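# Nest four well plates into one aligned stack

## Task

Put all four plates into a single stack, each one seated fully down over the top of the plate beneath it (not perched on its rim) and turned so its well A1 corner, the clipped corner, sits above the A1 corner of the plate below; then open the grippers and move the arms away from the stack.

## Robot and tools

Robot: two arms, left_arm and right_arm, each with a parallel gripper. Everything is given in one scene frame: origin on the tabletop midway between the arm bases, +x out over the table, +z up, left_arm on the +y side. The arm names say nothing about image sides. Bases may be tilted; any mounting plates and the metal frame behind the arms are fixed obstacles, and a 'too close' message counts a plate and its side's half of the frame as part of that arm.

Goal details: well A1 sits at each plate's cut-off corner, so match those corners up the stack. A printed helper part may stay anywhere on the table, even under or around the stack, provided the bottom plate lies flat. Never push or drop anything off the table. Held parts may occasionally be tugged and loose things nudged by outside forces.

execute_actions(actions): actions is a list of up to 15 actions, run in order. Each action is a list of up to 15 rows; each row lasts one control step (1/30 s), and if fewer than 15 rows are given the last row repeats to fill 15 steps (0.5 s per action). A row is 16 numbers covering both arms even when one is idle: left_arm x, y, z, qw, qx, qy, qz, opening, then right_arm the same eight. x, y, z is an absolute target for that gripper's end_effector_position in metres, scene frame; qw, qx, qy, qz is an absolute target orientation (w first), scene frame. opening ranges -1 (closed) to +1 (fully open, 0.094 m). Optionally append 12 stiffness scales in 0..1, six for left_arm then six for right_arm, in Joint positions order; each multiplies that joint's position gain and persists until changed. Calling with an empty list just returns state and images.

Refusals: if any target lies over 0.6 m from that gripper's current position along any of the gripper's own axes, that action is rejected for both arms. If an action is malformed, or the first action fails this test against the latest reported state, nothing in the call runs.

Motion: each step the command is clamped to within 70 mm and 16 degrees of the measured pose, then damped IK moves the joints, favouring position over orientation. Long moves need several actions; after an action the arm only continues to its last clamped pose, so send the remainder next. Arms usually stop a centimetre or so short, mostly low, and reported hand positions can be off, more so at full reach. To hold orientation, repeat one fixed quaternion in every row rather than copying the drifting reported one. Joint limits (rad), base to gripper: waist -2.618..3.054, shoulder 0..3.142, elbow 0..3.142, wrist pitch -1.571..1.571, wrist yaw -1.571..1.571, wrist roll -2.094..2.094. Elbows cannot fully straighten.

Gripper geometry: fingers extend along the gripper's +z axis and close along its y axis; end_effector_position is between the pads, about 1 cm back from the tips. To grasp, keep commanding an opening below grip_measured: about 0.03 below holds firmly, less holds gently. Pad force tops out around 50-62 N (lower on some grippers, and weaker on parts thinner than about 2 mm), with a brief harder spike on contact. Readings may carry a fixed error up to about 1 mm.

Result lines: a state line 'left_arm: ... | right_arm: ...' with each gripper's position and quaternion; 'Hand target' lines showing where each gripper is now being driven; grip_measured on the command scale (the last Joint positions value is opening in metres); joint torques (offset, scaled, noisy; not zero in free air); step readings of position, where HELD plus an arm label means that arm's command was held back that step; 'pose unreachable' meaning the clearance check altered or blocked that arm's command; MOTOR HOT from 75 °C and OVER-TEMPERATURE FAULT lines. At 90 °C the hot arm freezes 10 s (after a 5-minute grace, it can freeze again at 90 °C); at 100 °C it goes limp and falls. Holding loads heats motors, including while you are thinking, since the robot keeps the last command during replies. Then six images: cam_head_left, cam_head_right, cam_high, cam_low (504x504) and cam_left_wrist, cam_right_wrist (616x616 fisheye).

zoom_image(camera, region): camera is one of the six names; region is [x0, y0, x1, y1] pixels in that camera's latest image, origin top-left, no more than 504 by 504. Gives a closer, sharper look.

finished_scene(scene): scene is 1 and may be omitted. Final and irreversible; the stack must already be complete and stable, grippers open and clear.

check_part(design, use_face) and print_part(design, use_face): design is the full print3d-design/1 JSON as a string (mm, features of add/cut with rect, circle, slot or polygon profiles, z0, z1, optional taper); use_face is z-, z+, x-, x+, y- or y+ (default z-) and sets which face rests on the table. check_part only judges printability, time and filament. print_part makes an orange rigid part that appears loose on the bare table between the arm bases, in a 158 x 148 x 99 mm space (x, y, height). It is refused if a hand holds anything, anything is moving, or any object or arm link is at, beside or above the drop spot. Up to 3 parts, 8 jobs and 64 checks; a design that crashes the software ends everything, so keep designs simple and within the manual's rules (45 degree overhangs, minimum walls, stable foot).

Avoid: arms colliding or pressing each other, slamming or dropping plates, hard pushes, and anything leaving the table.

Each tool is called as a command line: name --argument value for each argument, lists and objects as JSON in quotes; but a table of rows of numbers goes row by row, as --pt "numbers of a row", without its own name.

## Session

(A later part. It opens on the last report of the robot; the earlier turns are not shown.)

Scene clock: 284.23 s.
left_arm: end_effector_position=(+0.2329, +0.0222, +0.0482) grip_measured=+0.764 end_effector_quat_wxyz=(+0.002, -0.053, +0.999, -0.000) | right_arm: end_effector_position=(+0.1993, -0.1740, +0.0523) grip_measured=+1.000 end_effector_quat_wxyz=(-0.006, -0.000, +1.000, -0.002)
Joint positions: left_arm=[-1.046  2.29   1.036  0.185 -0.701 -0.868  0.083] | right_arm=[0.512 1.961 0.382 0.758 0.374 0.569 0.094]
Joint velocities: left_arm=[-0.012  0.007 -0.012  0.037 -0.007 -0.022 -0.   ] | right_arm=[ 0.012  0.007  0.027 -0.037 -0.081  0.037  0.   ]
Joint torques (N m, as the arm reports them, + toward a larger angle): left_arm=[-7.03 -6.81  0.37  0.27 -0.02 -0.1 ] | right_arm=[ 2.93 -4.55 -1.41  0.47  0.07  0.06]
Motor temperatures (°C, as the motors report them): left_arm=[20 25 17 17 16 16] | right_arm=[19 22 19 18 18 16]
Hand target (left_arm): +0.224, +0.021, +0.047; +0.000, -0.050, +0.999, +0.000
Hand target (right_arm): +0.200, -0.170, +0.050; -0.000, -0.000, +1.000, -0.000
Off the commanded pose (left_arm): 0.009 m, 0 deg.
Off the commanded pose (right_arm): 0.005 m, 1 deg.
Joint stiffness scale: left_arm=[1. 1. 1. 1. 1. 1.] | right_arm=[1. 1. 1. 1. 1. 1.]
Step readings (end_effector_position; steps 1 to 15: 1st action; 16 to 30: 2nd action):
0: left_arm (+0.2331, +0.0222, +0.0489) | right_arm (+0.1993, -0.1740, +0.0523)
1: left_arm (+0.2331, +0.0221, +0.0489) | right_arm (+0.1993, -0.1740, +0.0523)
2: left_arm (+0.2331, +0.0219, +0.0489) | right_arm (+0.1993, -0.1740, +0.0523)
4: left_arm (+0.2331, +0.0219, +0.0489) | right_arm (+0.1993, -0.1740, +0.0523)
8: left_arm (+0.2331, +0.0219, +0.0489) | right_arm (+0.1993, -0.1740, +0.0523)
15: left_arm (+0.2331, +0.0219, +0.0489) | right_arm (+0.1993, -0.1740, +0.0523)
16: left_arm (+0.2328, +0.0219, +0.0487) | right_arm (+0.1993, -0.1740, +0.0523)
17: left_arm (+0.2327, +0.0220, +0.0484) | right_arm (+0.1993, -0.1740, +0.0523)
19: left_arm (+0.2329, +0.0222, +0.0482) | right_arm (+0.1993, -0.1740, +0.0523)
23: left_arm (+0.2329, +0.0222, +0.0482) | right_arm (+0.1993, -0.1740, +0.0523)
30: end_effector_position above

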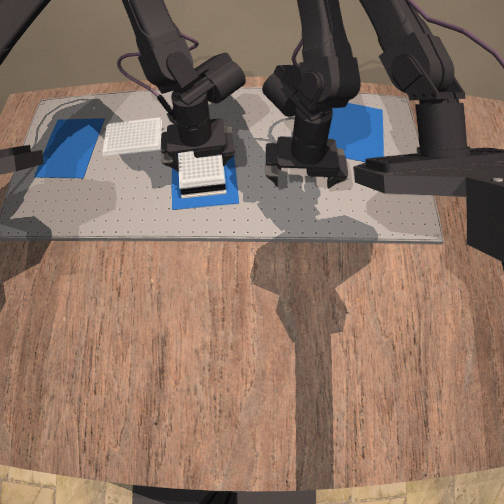

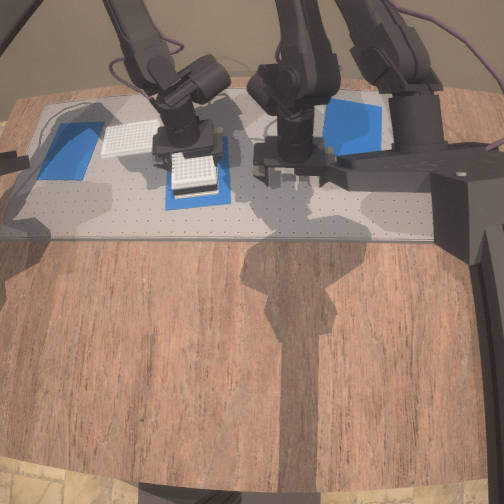

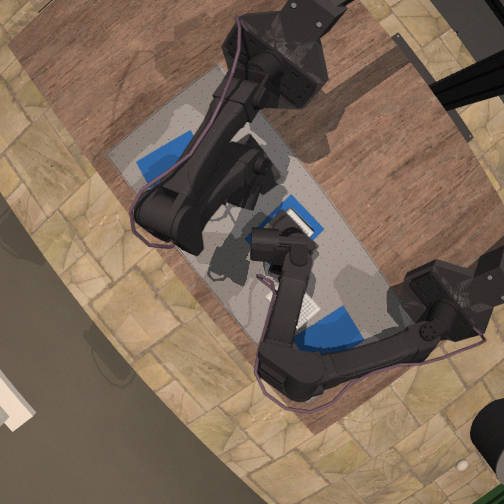

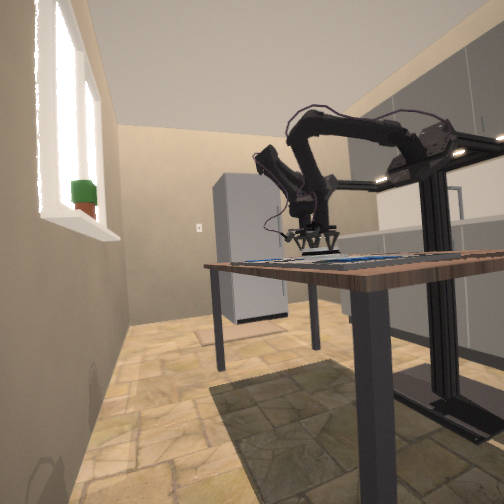

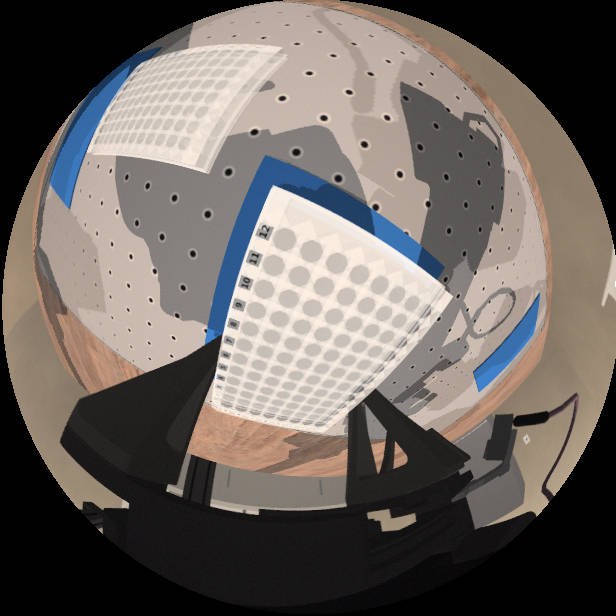

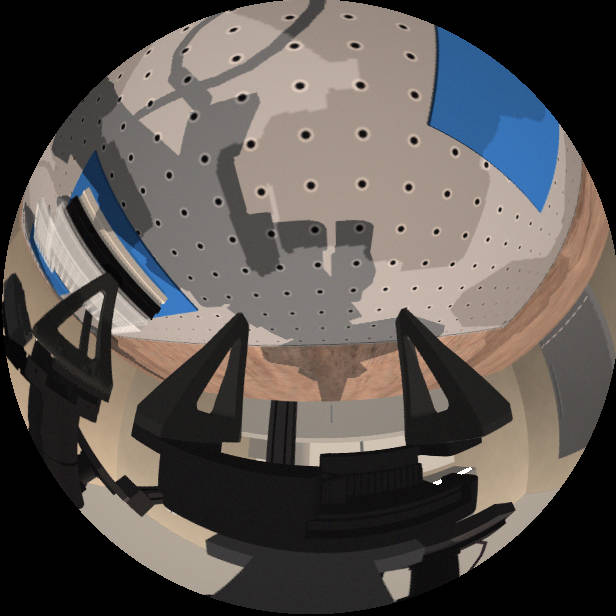

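execute_actions --actions '[[[0.2205,0.0185,0.049,0,-0.05,1,0,0.72,0.2,-0.17,0.05,0,0,1,0,1]],[[0.2205,0.0185,0.049,0,-0.05,1,0,0.72,0.2,-0.17,0.05,0,0,1,0,1]]]'

zoom_image --camera "cam_head_left" --region '[160,140,250,215]'

zoom_image --camera "cam_low" --region '[290,230,350,270]'

Scene clock: 289.77 s.
left_arm: end_effector_position=(+0.2331, +0.0223, +0.0483) grip_measured=+0.764 end_effector_quat_wxyz=(+0.003, -0.056, +0.998, +0.001) | right_arm: end_effector_position=(+0.1993, -0.1740, +0.0523) grip_measured=+1.000 end_effector_quat_wxyz=(-0.006, -0.000, +1.000, -0.002)
Joint positions: left_arm=[-1.046  2.29   1.036  0.185 -0.704 -0.875  0.083] | right_arm=[0.512 1.961 0.382 0.758 0.374 0.569 0.094]
Joint velocities: left_arm=[-0.002 -0.002  0.007  0.066  0.022  0.007  0.   ] | right_arm=[-0.002 -0.022 -0.017 -0.007 -0.022  0.007  0.   ]
Joint torques (N m, as the arm reports them, + toward a larger angle): left_arm=[-7.86 -6.49  0.51  0.21 -0.06 -0.16] | right_arm=[ 2.93 -4.56 -1.43  0.47  0.08  0.07]
Motor temperatures (°C, as the motors report them): left_arm=[20 25 17 17 16 16] | right_arm=[19 22 19 18 18 16]
Hand target (left_arm): +0.221, +0.019, +0.049; +0.000, -0.050, +0.999, +0.000
Hand target (right_arm): +0.200, -0.170, +0.050; -0.000, -0.000, +1.000, -0.000
Off the commanded pose (left_arm): 0.013 m, 1 deg.
Off the commanded pose (right_arm): 0.005 m, 1 deg.
Joint stiffness scale: left_arm=[1. 1. 1. 1. 1. 1.] | right_arm=[1. 1. 1. 1. 1. 1.]
Step readings (end_effector_position; steps 1 to 15: 1st action; 16 to 30: 2nd action):
0: left_arm (+0.2329, +0.0222, +0.0482) | right_arm (+0.1993, -0.1740, +0.0523)
1: left_arm (+0.2329, +0.0222, +0.0482) | right_arm (+0.1993, -0.1740, +0.0523)
2: left_arm (+0.2329, +0.0222, +0.0482) | right_arm (+0.1993, -0.1740, +0.0523)
4: left_arm (+0.2329, +0.0222, +0.0482) | right_arm (+0.1993, -0.1740, +0.0523)
8: left_arm (+0.2330, +0.0223, +0.0483) | right_arm (+0.1993, -0.1740, +0.0523)
15: left_arm (+0.2331, +0.0223, +0.0483) | right_arm (+0.1993, -0.1740, +0.0523)
16: left_arm (+0.2331, +0.0223, +0.0483) | right_arm (+0.1993, -0.1740, +0.0523)
17: left_arm (+0.2331, +0.0223, +0.0483) | right_arm (+0.1993, -0.1740, +0.0523)
19: left_arm (+0.2331, +0.0223, +0.0483) | right_arm (+0.1993, -0.1740, +0.0523)
23: left_arm (+0.2331, +0.0223, +0.0483) | right_arm (+0.1993, -0.1740, +0.0523)
30: end_effector_position above

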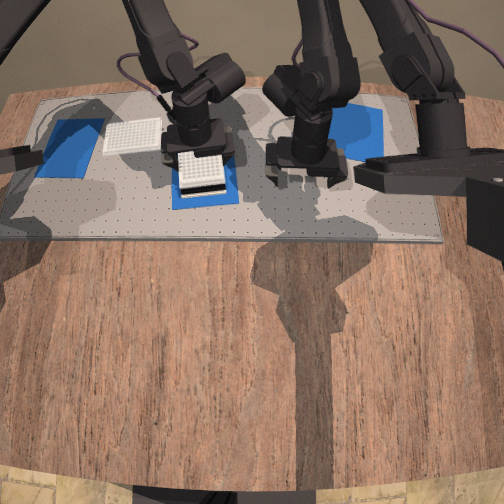

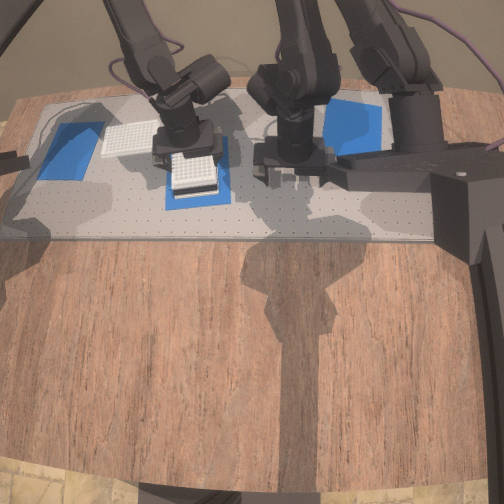

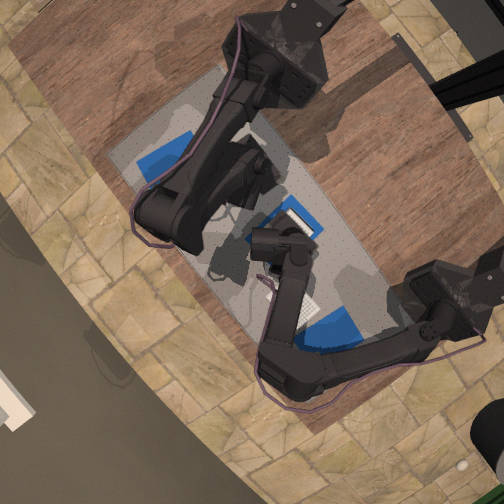

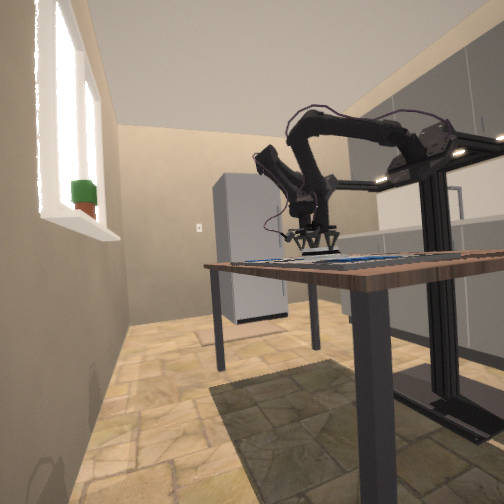

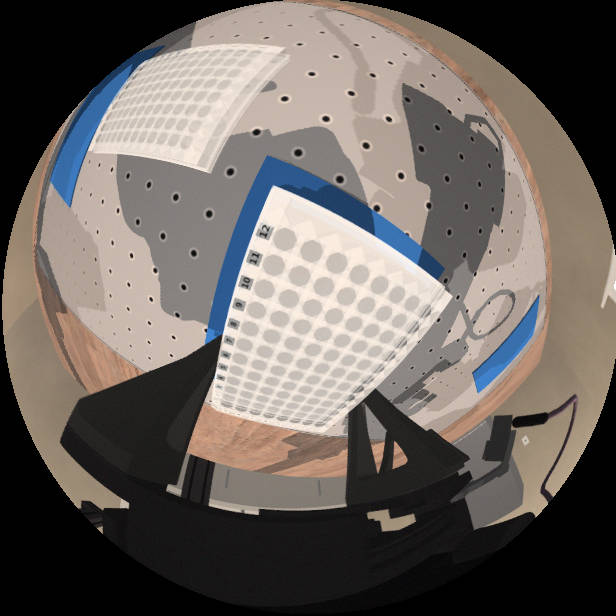

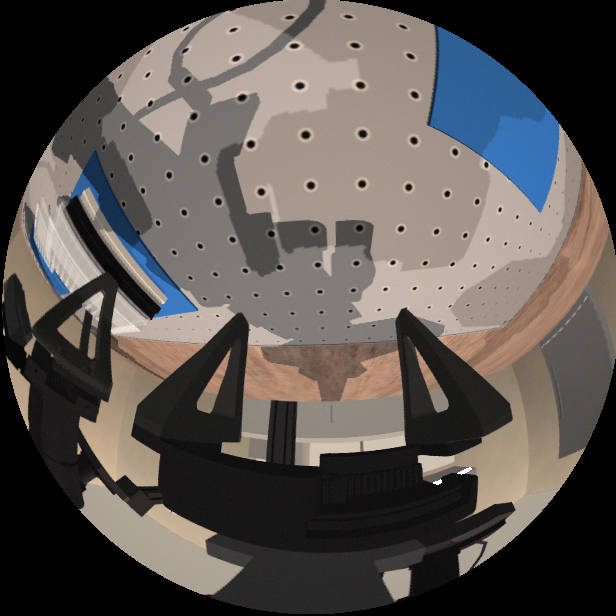

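Region (160, 140, 250, 215) of cam_head_left's 504x504 image, scaled by 5.600, with more detail than that image has.

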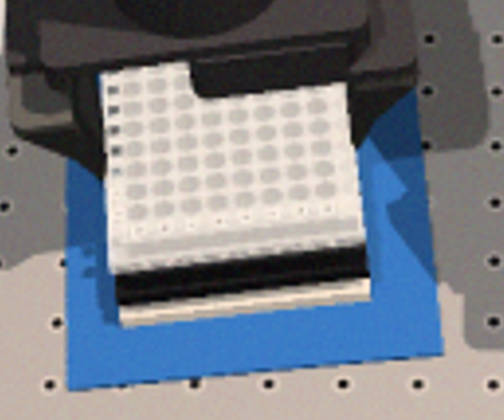

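Region (290, 230, 350, 270) of cam_low's 504x504 image, scaled by 8.400, with more detail than that image has.

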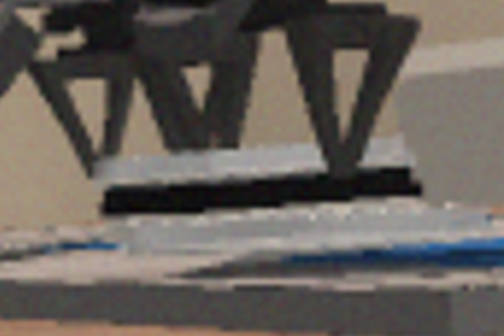

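Waist about to break free; go further.

execute_actions --actions '[[[0.2175,0.016,0.051,0,-0.05,1,0,0.72,0.2,-0.17,0.05,0,0,1,0,1]]]'

zoom_image --camera "cam_head_left" --region '[160,140,250,215]'

zoom_image --camera "cam_low" --region '[290,230,350,270]'

Scene clock: 296.47 s.
left_arm: end_effector_position=(+0.2274, +0.0220, +0.0476) grip_measured=+0.764 end_effector_quat_wxyz=(+0.003, -0.059, +0.998, +0.003) | right_arm: end_effector_position=(+0.1993, -0.1740, +0.0523) grip_measured=+1.000 end_effector_quat_wxyz=(-0.006, -0.000, +1.000, -0.002)
Joint positions: left_arm=[-1.055  2.303  1.036  0.186 -0.711 -0.894  0.083] | right_arm=[0.512 1.961 0.382 0.758 0.374 0.569 0.094]
Joint velocities: left_arm=[-0.002 -0.012 -0.012  0.007 -0.037 -0.066  0.   ] | right_arm=[0.012 0.002 0.012 0.037 0.022 0.022 0.   ]
Joint torques (N m, as the arm reports them, + toward a larger angle): left_arm=[-8.11 -7.14  0.77  0.11 -0.05 -0.11] | right_arm=[ 2.92 -4.57 -1.46  0.46  0.06  0.06]
Motor temperatures (°C, as the motors report them): left_arm=[21 24 17 17 16 16] | right_arm=[19 22 19 18 18 16]
Hand target (left_arm): +0.218, +0.017, +0.051; +0.001, -0.050, +0.999, -0.000
Hand target (right_arm): +0.200, -0.170, +0.050; -0.000, -0.000, +1.000, -0.000
Off the commanded pose (left_arm): 0.012 m, 1 deg.
Off the commanded pose (right_arm): 0.005 m, 1 deg.
Joint stiffness scale: left_arm=[1. 1. 1. 1. 1. 1.] | right_arm=[1. 1. 1. 1. 1. 1.]
Step readings (end_effector_position):
0: left_arm (+0.2331, +0.0223, +0.0483) | right_arm (+0.1993, -0.1740, +0.0523)
1: left_arm (+0.2327, +0.0222, +0.0484) | right_arm (+0.1993, -0.1740, +0.0523)
2: left_arm (+0.2323, +0.0224, +0.0484) | right_arm (+0.1993, -0.1740, +0.0523)
4: left_arm (+0.2305, +0.0219, +0.0484) | right_arm (+0.1993, -0.1740, +0.0523)
8: left_arm (+0.2274, +0.0221, +0.0475) | right_arm (+0.1993, -0.1740, +0.0523)
15: end_effector_position above

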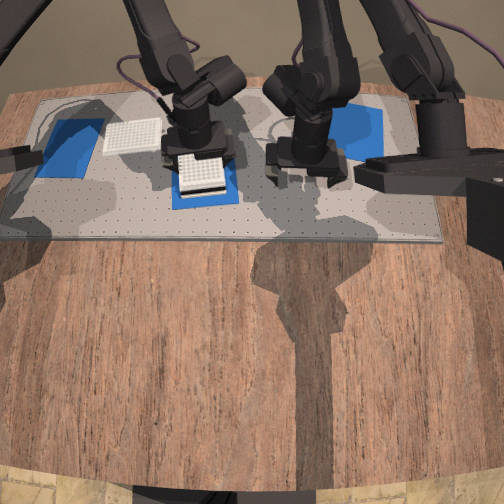

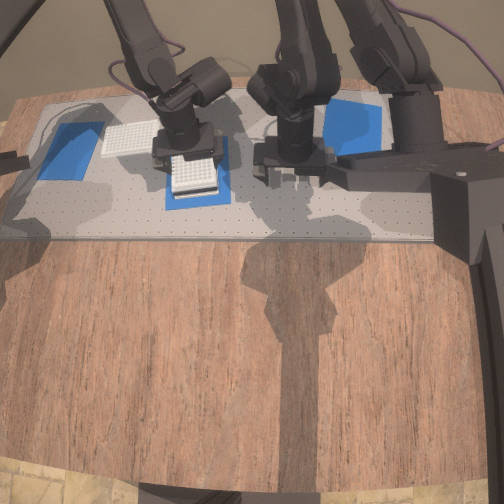

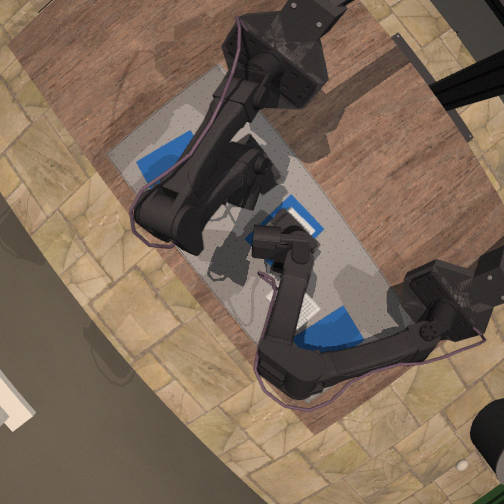

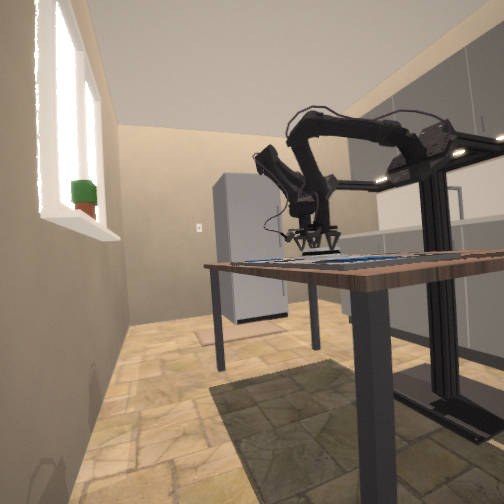

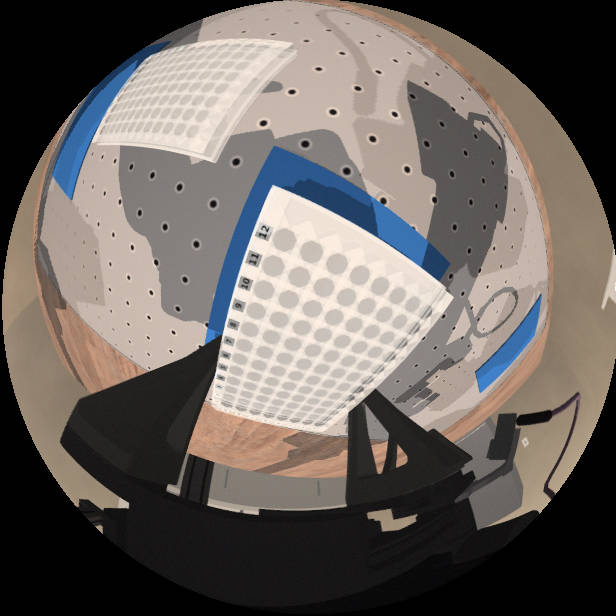

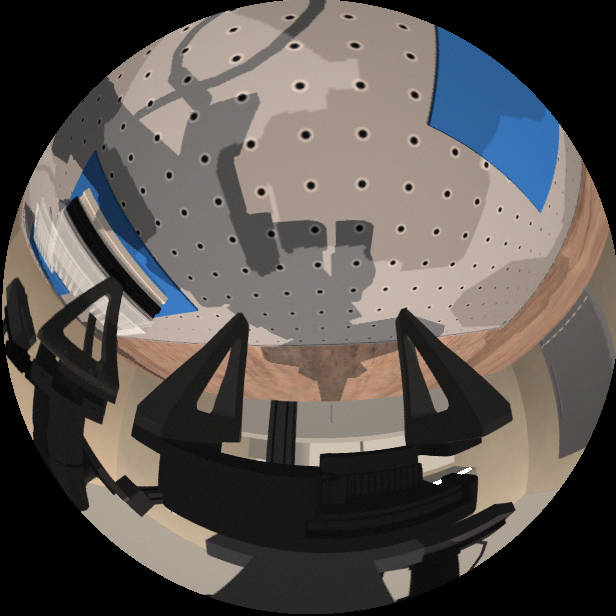

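Region (160, 140, 250, 215) of cam_head_left's 504x504 image, scaled by 5.600, with more detail than that image has.

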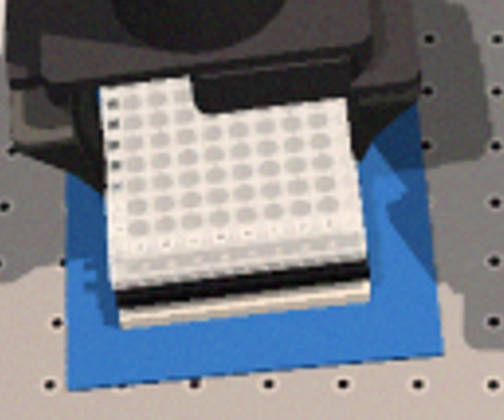

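Region (290, 230, 350, 270) of cam_low's 504x504 image, scaled by 8.400, with more detail than that image has.

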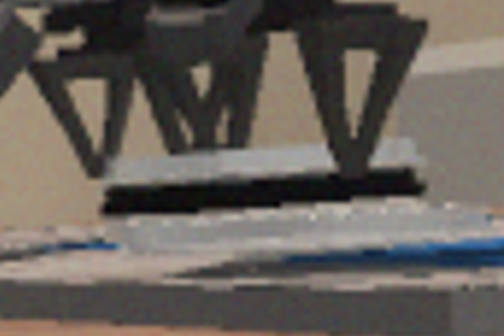

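execute_actions --actions '[[[0.2205,0.013,0.051,0,-0.05,1,0,0.72,0.2,-0.17,0.05,0,0,1,0,1]]]'

zoom_image --camera "cam_head_left" --region '[160,140,250,215]'

zoom_image --camera "cam_low" --region '[290,230,350,270]'

Scene clock: 300.70 s.
left_arm: end_effector_position=(+0.2274, +0.0220, +0.0476) grip_measured=+0.764 end_effector_quat_wxyz=(+0.003, -0.059, +0.998, +0.003) | right_arm: end_effector_position=(+0.1993, -0.1740, +0.0523) grip_measured=+1.000 end_effector_quat_wxyz=(-0.006, -0.000, +1.000, -0.002)
Joint positions: left_arm=[-1.055  2.303  1.036  0.186 -0.711 -0.894  0.083] | right_arm=[0.512 1.961 0.382 0.758 0.374 0.569 0.094]
Joint velocities: left_arm=[ 0.002 -0.012  0.002 -0.051 -0.022  0.022  0.001] | right_arm=[ 0.002 -0.007  0.012 -0.022  0.007  0.051  0.   ]
Joint torques (N m, as the arm reports them, + toward a larger angle): left_arm=[-8.14 -7.03  2.11 -0.05 -0.05 -0.11] | right_arm=[ 2.91 -4.58 -1.4   0.47  0.07  0.06]
Motor temperatures (°C, as the motors report them): left_arm=[21 25 17 17 16 16] | right_arm=[19 22 19 18 18 16]
Hand target (left_arm): +0.221, +0.013, +0.051; +0.001, -0.050, +0.999, -0.000
Hand target (right_arm): +0.200, -0.170, +0.050; -0.000, -0.000, +1.000, -0.000
Off the commanded pose (left_arm): 0.012 m, 1 deg.
Off the commanded pose (right_arm): 0.005 m, 1 deg.
Joint stiffness scale: left_arm=[1. 1. 1. 1. 1. 1.] | right_arm=[1. 1. 1. 1. 1. 1.]
Step readings (end_effector_position):
0: left_arm (+0.2274, +0.0220, +0.0476) | right_arm (+0.1993, -0.1740, +0.0523)
1: left_arm (+0.2274, +0.0220, +0.0476) | right_arm (+0.1993, -0.1740, +0.0523)
2: left_arm (+0.2274, +0.0220, +0.0476) | right_arm (+0.1993, -0.1740, +0.0523)
4: left_arm (+0.2274, +0.0220, +0.0476) | right_arm (+0.1993, -0.1740, +0.0523)
8: left_arm (+0.2274, +0.0220, +0.0476) | right_arm (+0.1993, -0.1740, +0.0523)
15: end_effector_position above

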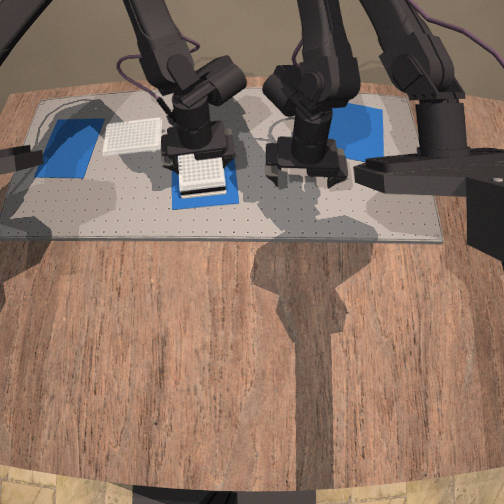

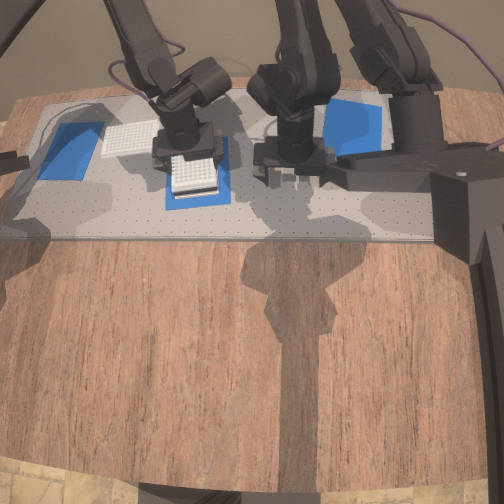

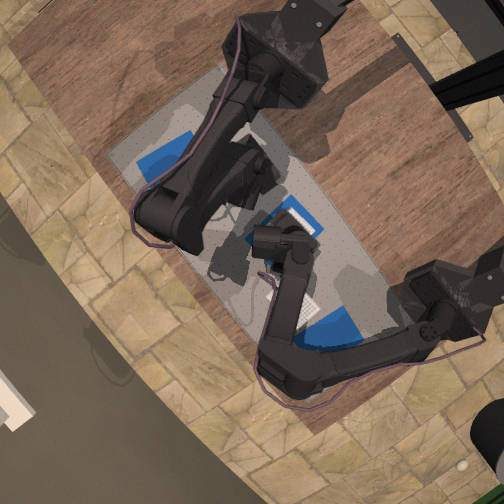

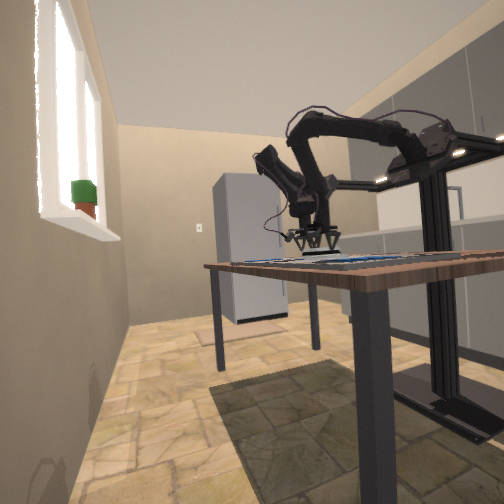

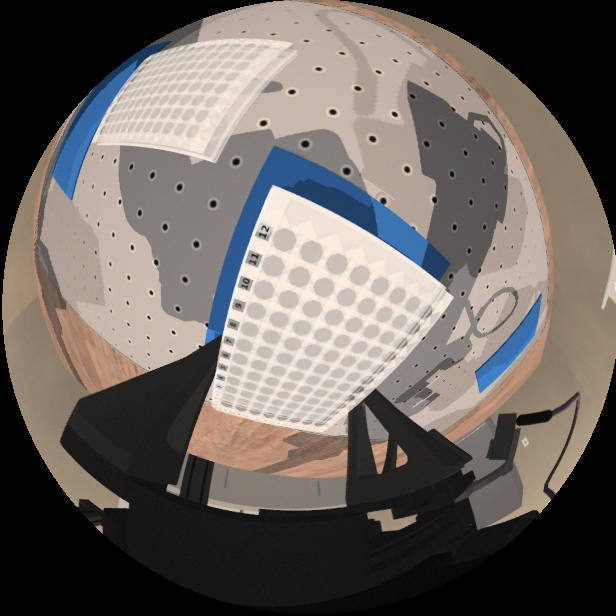

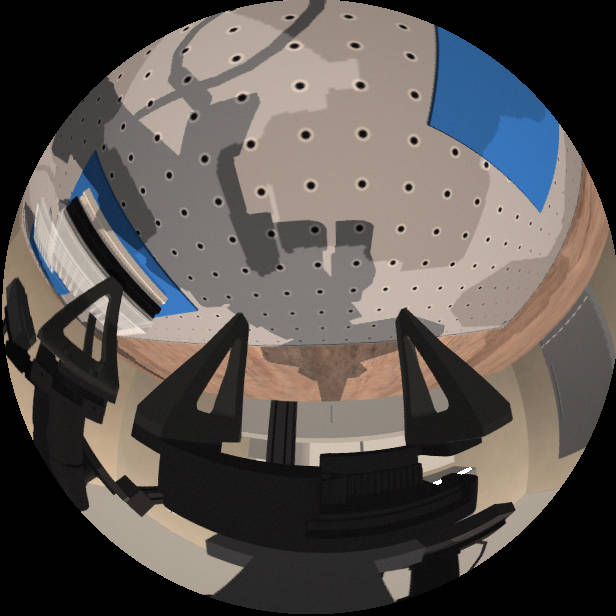

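Region (160, 140, 250, 215) of cam_head_left's 504x504 image, scaled by 5.600, with more detail than that image has.

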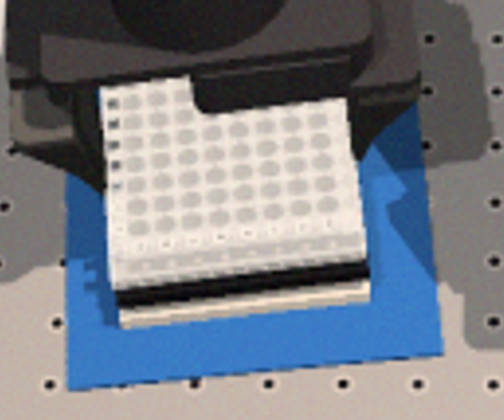

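Region (290, 230, 350, 270) of cam_low's 504x504 image, scaled by 8.400, with more detail than that image has.

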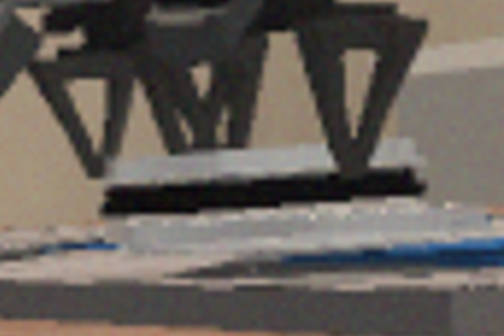

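execute_actions --actions '[[[0.2245,0.0105,0.051,0,-0.05,1,0,0.72,0.2,-0.17,0.05,0,0,1,0,1]]]'

zoom_image --camera "cam_head_left" --region '[160,140,250,215]'

zoom_image --camera "cam_low" --region '[290,230,350,270]'

Scene clock: 304.07 s.
left_arm: end_effector_position=(+0.2277, +0.0218, +0.0477) grip_measured=+0.764 end_effector_quat_wxyz=(+0.000, -0.058, +0.998, +0.006) | right_arm: end_effector_position=(+0.1993, -0.1740, +0.0523) grip_measured=+1.000 end_effector_quat_wxyz=(-0.006, -0.000, +1.000, -0.002)
Joint positions: left_arm=[-1.055  2.303  1.045  0.168 -0.711 -0.898  0.083] | right_arm=[0.512 1.961 0.382 0.758 0.374 0.569 0.094]
Joint velocities: left_arm=[ 0.007 -0.007 -0.007 -0.007 -0.066 -0.007 -0.001] | right_arm=[ 0.007 -0.002 -0.012 -0.007 -0.051 -0.022  0.   ]
Joint torques (N m, as the arm reports them, + toward a larger angle): left_arm=[-8.02 -7.16  2.71 -0.04 -0.03 -0.04] | right_arm=[ 2.93 -4.58 -1.47  0.47  0.07  0.06]
Motor temperatures (°C, as the motors report them): left_arm=[22 25 17 17 16 16] | right_arm=[19 22 19 18 18 16]
Hand target (left_arm): +0.225, +0.011, +0.051; +0.001, -0.050, +0.999, -0.000
Hand target (right_arm): +0.200, -0.170, +0.050; -0.000, -0.000, +1.000, -0.000
Off the commanded pose (left_arm): 0.012 m, 1 deg.
Off the commanded pose (right_arm): 0.005 m, 1 deg.
Joint stiffness scale: left_arm=[1. 1. 1. 1. 1. 1.] | right_arm=[1. 1. 1. 1. 1. 1.]
Step readings (end_effector_position):
0: left_arm (+0.2274, +0.0220, +0.0476) | right_arm (+0.1993, -0.1740, +0.0523)
1: left_arm (+0.2277, +0.0218, +0.0476) | right_arm (+0.1993, -0.1740, +0.0523)
2: left_arm (+0.2277, +0.0218, +0.0476) | right_arm (+0.1993, -0.1740, +0.0523)
4: left_arm (+0.2277, +0.0218, +0.0477) | right_arm (+0.1993, -0.1740, +0.0523)
8: left_arm (+0.2277, +0.0218, +0.0477) | right_arm (+0.1993, -0.1740, +0.0523)
15: end_effector_position above

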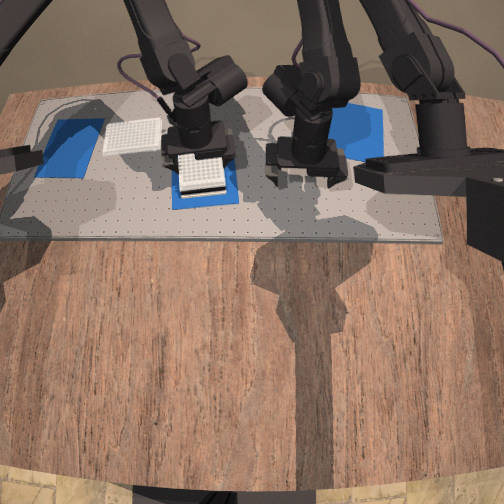

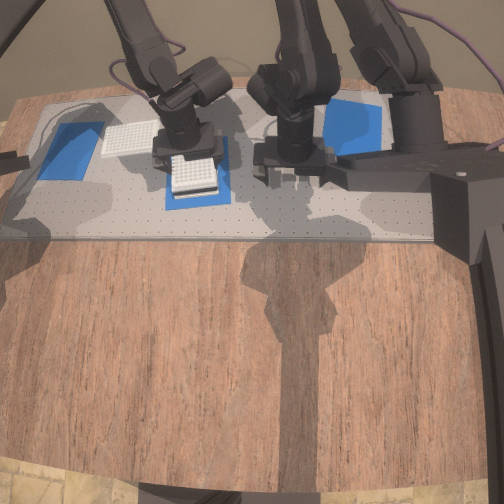

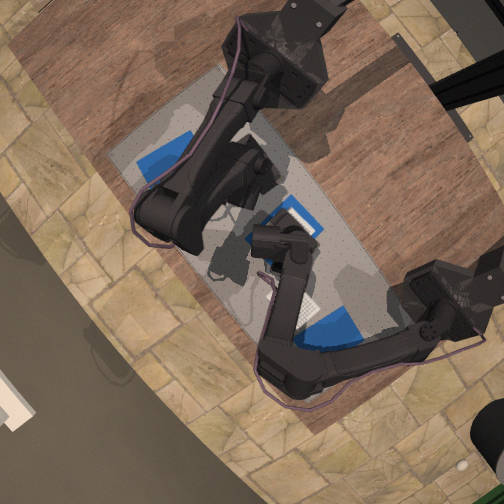

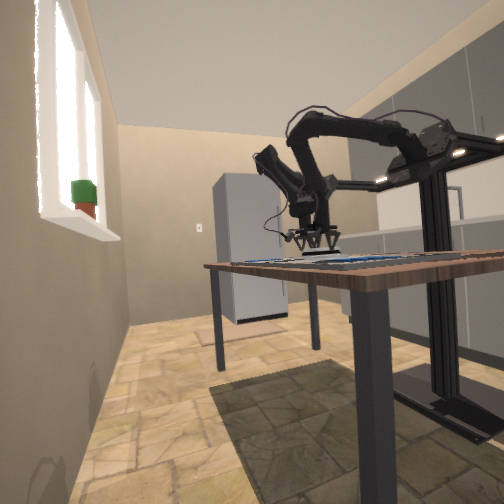

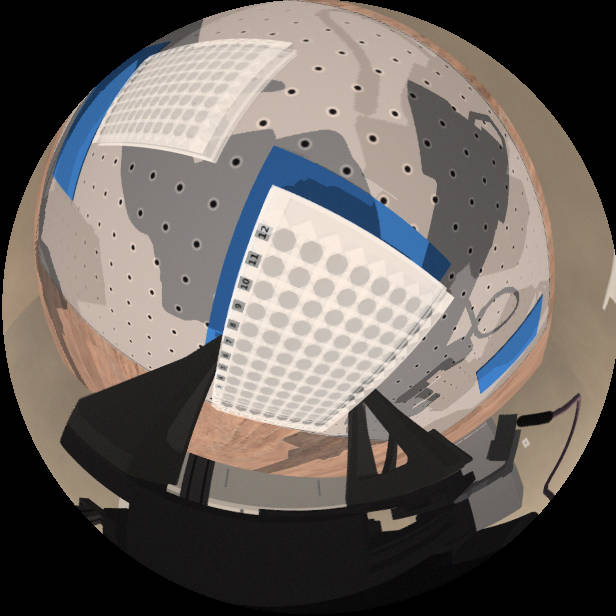

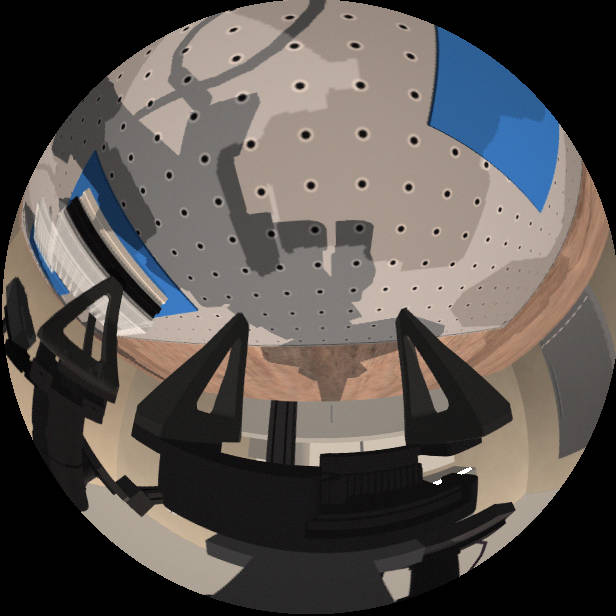

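Region (160, 140, 250, 215) of cam_head_left's 504x504 image, scaled by 5.600, with more detail than that image has.

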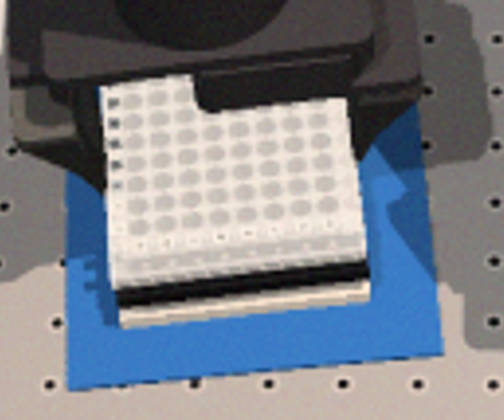

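Region (290, 230, 350, 270) of cam_low's 504x504 image, scaled by 8.400, with more detail than that image has.

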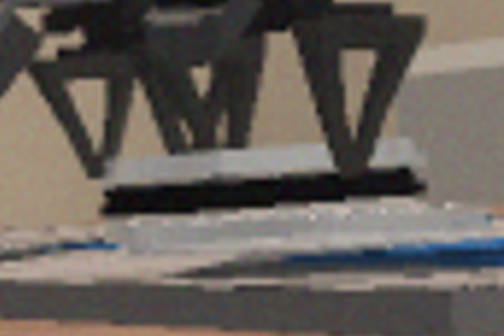

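execute_actions --actions '[[[0.225,0.016,0.048,0,-0.052,1,0,1,0.2,-0.17,0.05,0,0,1,0,1]],[[0.225,0.014,0.038,0,-0.052,1,0,1,0.2,-0.17,0.05,0,0,1,0,1]]]'

zoom_image --camera "cam_head_left" --region '[160,140,250,215]'

zoom_image --camera "cam_low" --region '[290,230,350,270]'

Scene clock: 309.27 s.
left_arm: end_effector_position=(+0.2177, +0.0242, +0.0377) grip_measured=+1.000 end_effector_quat_wxyz=(-0.009, -0.047, +0.999, +0.010) | right_arm: end_effector_position=(+0.1993, -0.1740, +0.0523) grip_measured=+1.000 end_effector_quat_wxyz=(-0.006, -0.000, +1.000, -0.002)
Joint positions: left_arm=[-1.045  2.343  1.054  0.182 -0.699 -0.881  0.094] | right_arm=[0.512 1.961 0.382 0.758 0.374 0.569 0.094]
Joint velocities: left_arm=[ 0.012 -0.012 -0.002 -0.081 -0.081  0.037  0.   ] | right_arm=[ 0.007 -0.012  0.007  0.051 -0.022  0.007  0.   ]
Joint torques (N m, as the arm reports them, + toward a larger angle): left_arm=[-6.63 -7.86  2.38  0.22 -0.01  0.04] | right_arm=[ 2.92 -4.58 -1.48  0.47  0.07  0.06]
Motor temperatures (°C, as the motors report them): left_arm=[22 25 17 17 16 16] | right_arm=[19 22 19 18 18 16]
Hand target (left_arm): +0.225, +0.014, +0.038; -0.000, -0.052, +0.999, -0.000
Hand target (right_arm): +0.200, -0.170, +0.050; -0.000, -0.000, +1.000, -0.000
Off the commanded pose (left_arm): 0.013 m, 2 deg.
Off the commanded pose (right_arm): 0.005 m, 1 deg.
Joint stiffness scale: left_arm=[1. 1. 1. 1. 1. 1.] | right_arm=[1. 1. 1. 1. 1. 1.]
Step readings (end_effector_position; steps 1 to 15: 1st action; 16 to 30: 2nd action):
0: left_arm (+0.2277, +0.0218, +0.0477) | right_arm (+0.1993, -0.1740, +0.0523)
1: left_arm (+0.2277, +0.0218, +0.0477) | right_arm (+0.1993, -0.1740, +0.0523)
2: left_arm (+0.2276, +0.0216, +0.0477) | right_arm (+0.1993, -0.1740, +0.0523)
4: left_arm (+0.2274, +0.0215, +0.0477) | right_arm (+0.1993, -0.1740, +0.0523)
8: left_arm (+0.2273, +0.0213, +0.0477) | right_arm (+0.1993, -0.1740, +0.0523)
15: left_arm (+0.2272, +0.0212, +0.0477) | right_arm (+0.1993, -0.1740, +0.0523)
16: left_arm (+0.2267, +0.0212, +0.0471) | right_arm (+0.1993, -0.1740, +0.0523)
17: left_arm (+0.2262, +0.0208, +0.0455) | right_arm (+0.1993, -0.1740, +0.0523)
19: left_arm (+0.2230, +0.0213, +0.0417) | right_arm (+0.1993, -0.1740, +0.0523)
23: left_arm (+0.2176, +0.0243, +0.0377) | right_arm (+0.1993, -0.1740, +0.0523)
30: end_effector_position above

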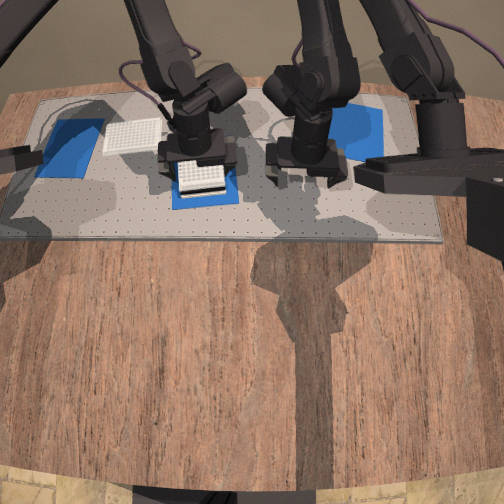

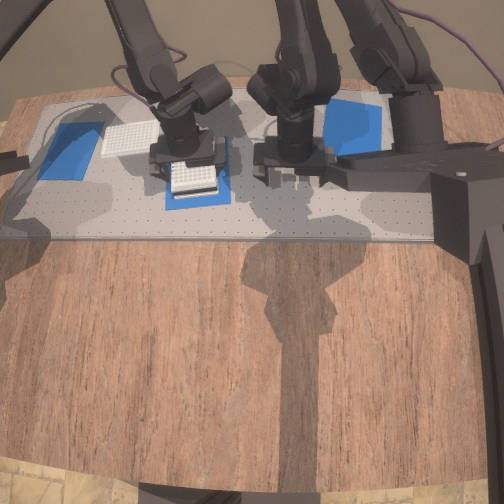

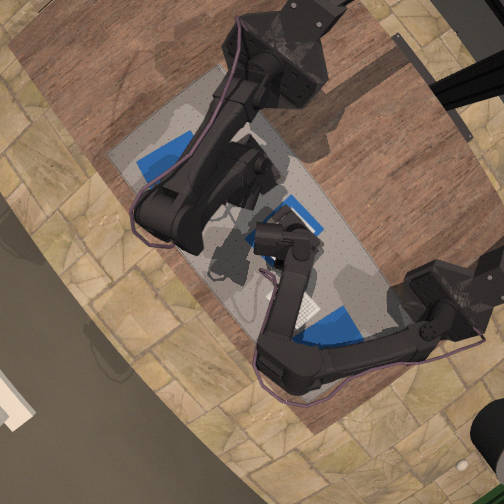

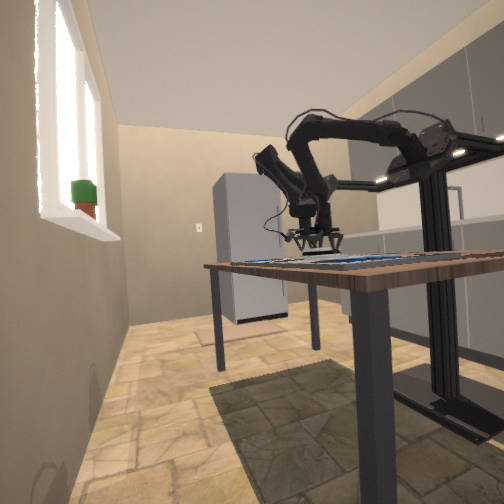

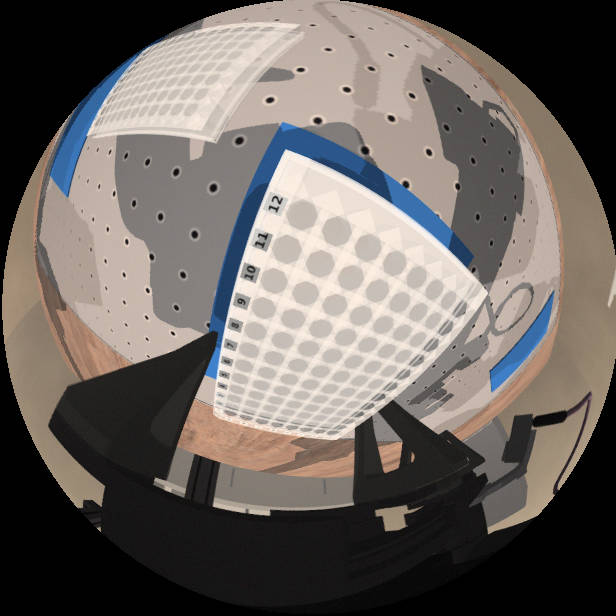

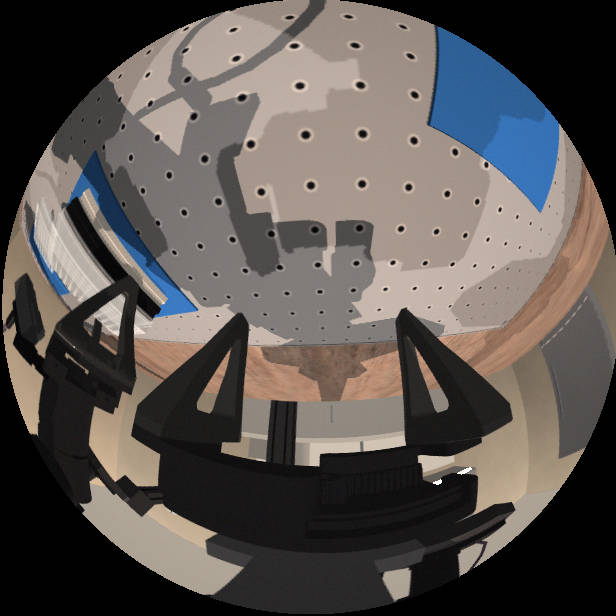

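Region (160, 140, 250, 215) of cam_head_left's 504x504 image, scaled by 5.600, with more detail than that image has.

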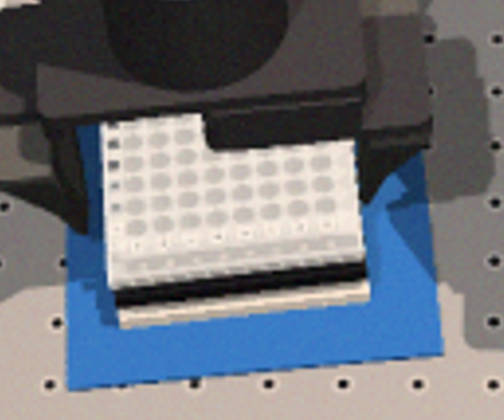

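Region (290, 230, 350, 270) of cam_low's 504x504 image, scaled by 8.400, with more detail than that image has.

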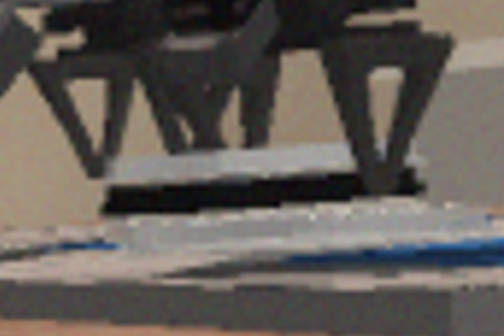

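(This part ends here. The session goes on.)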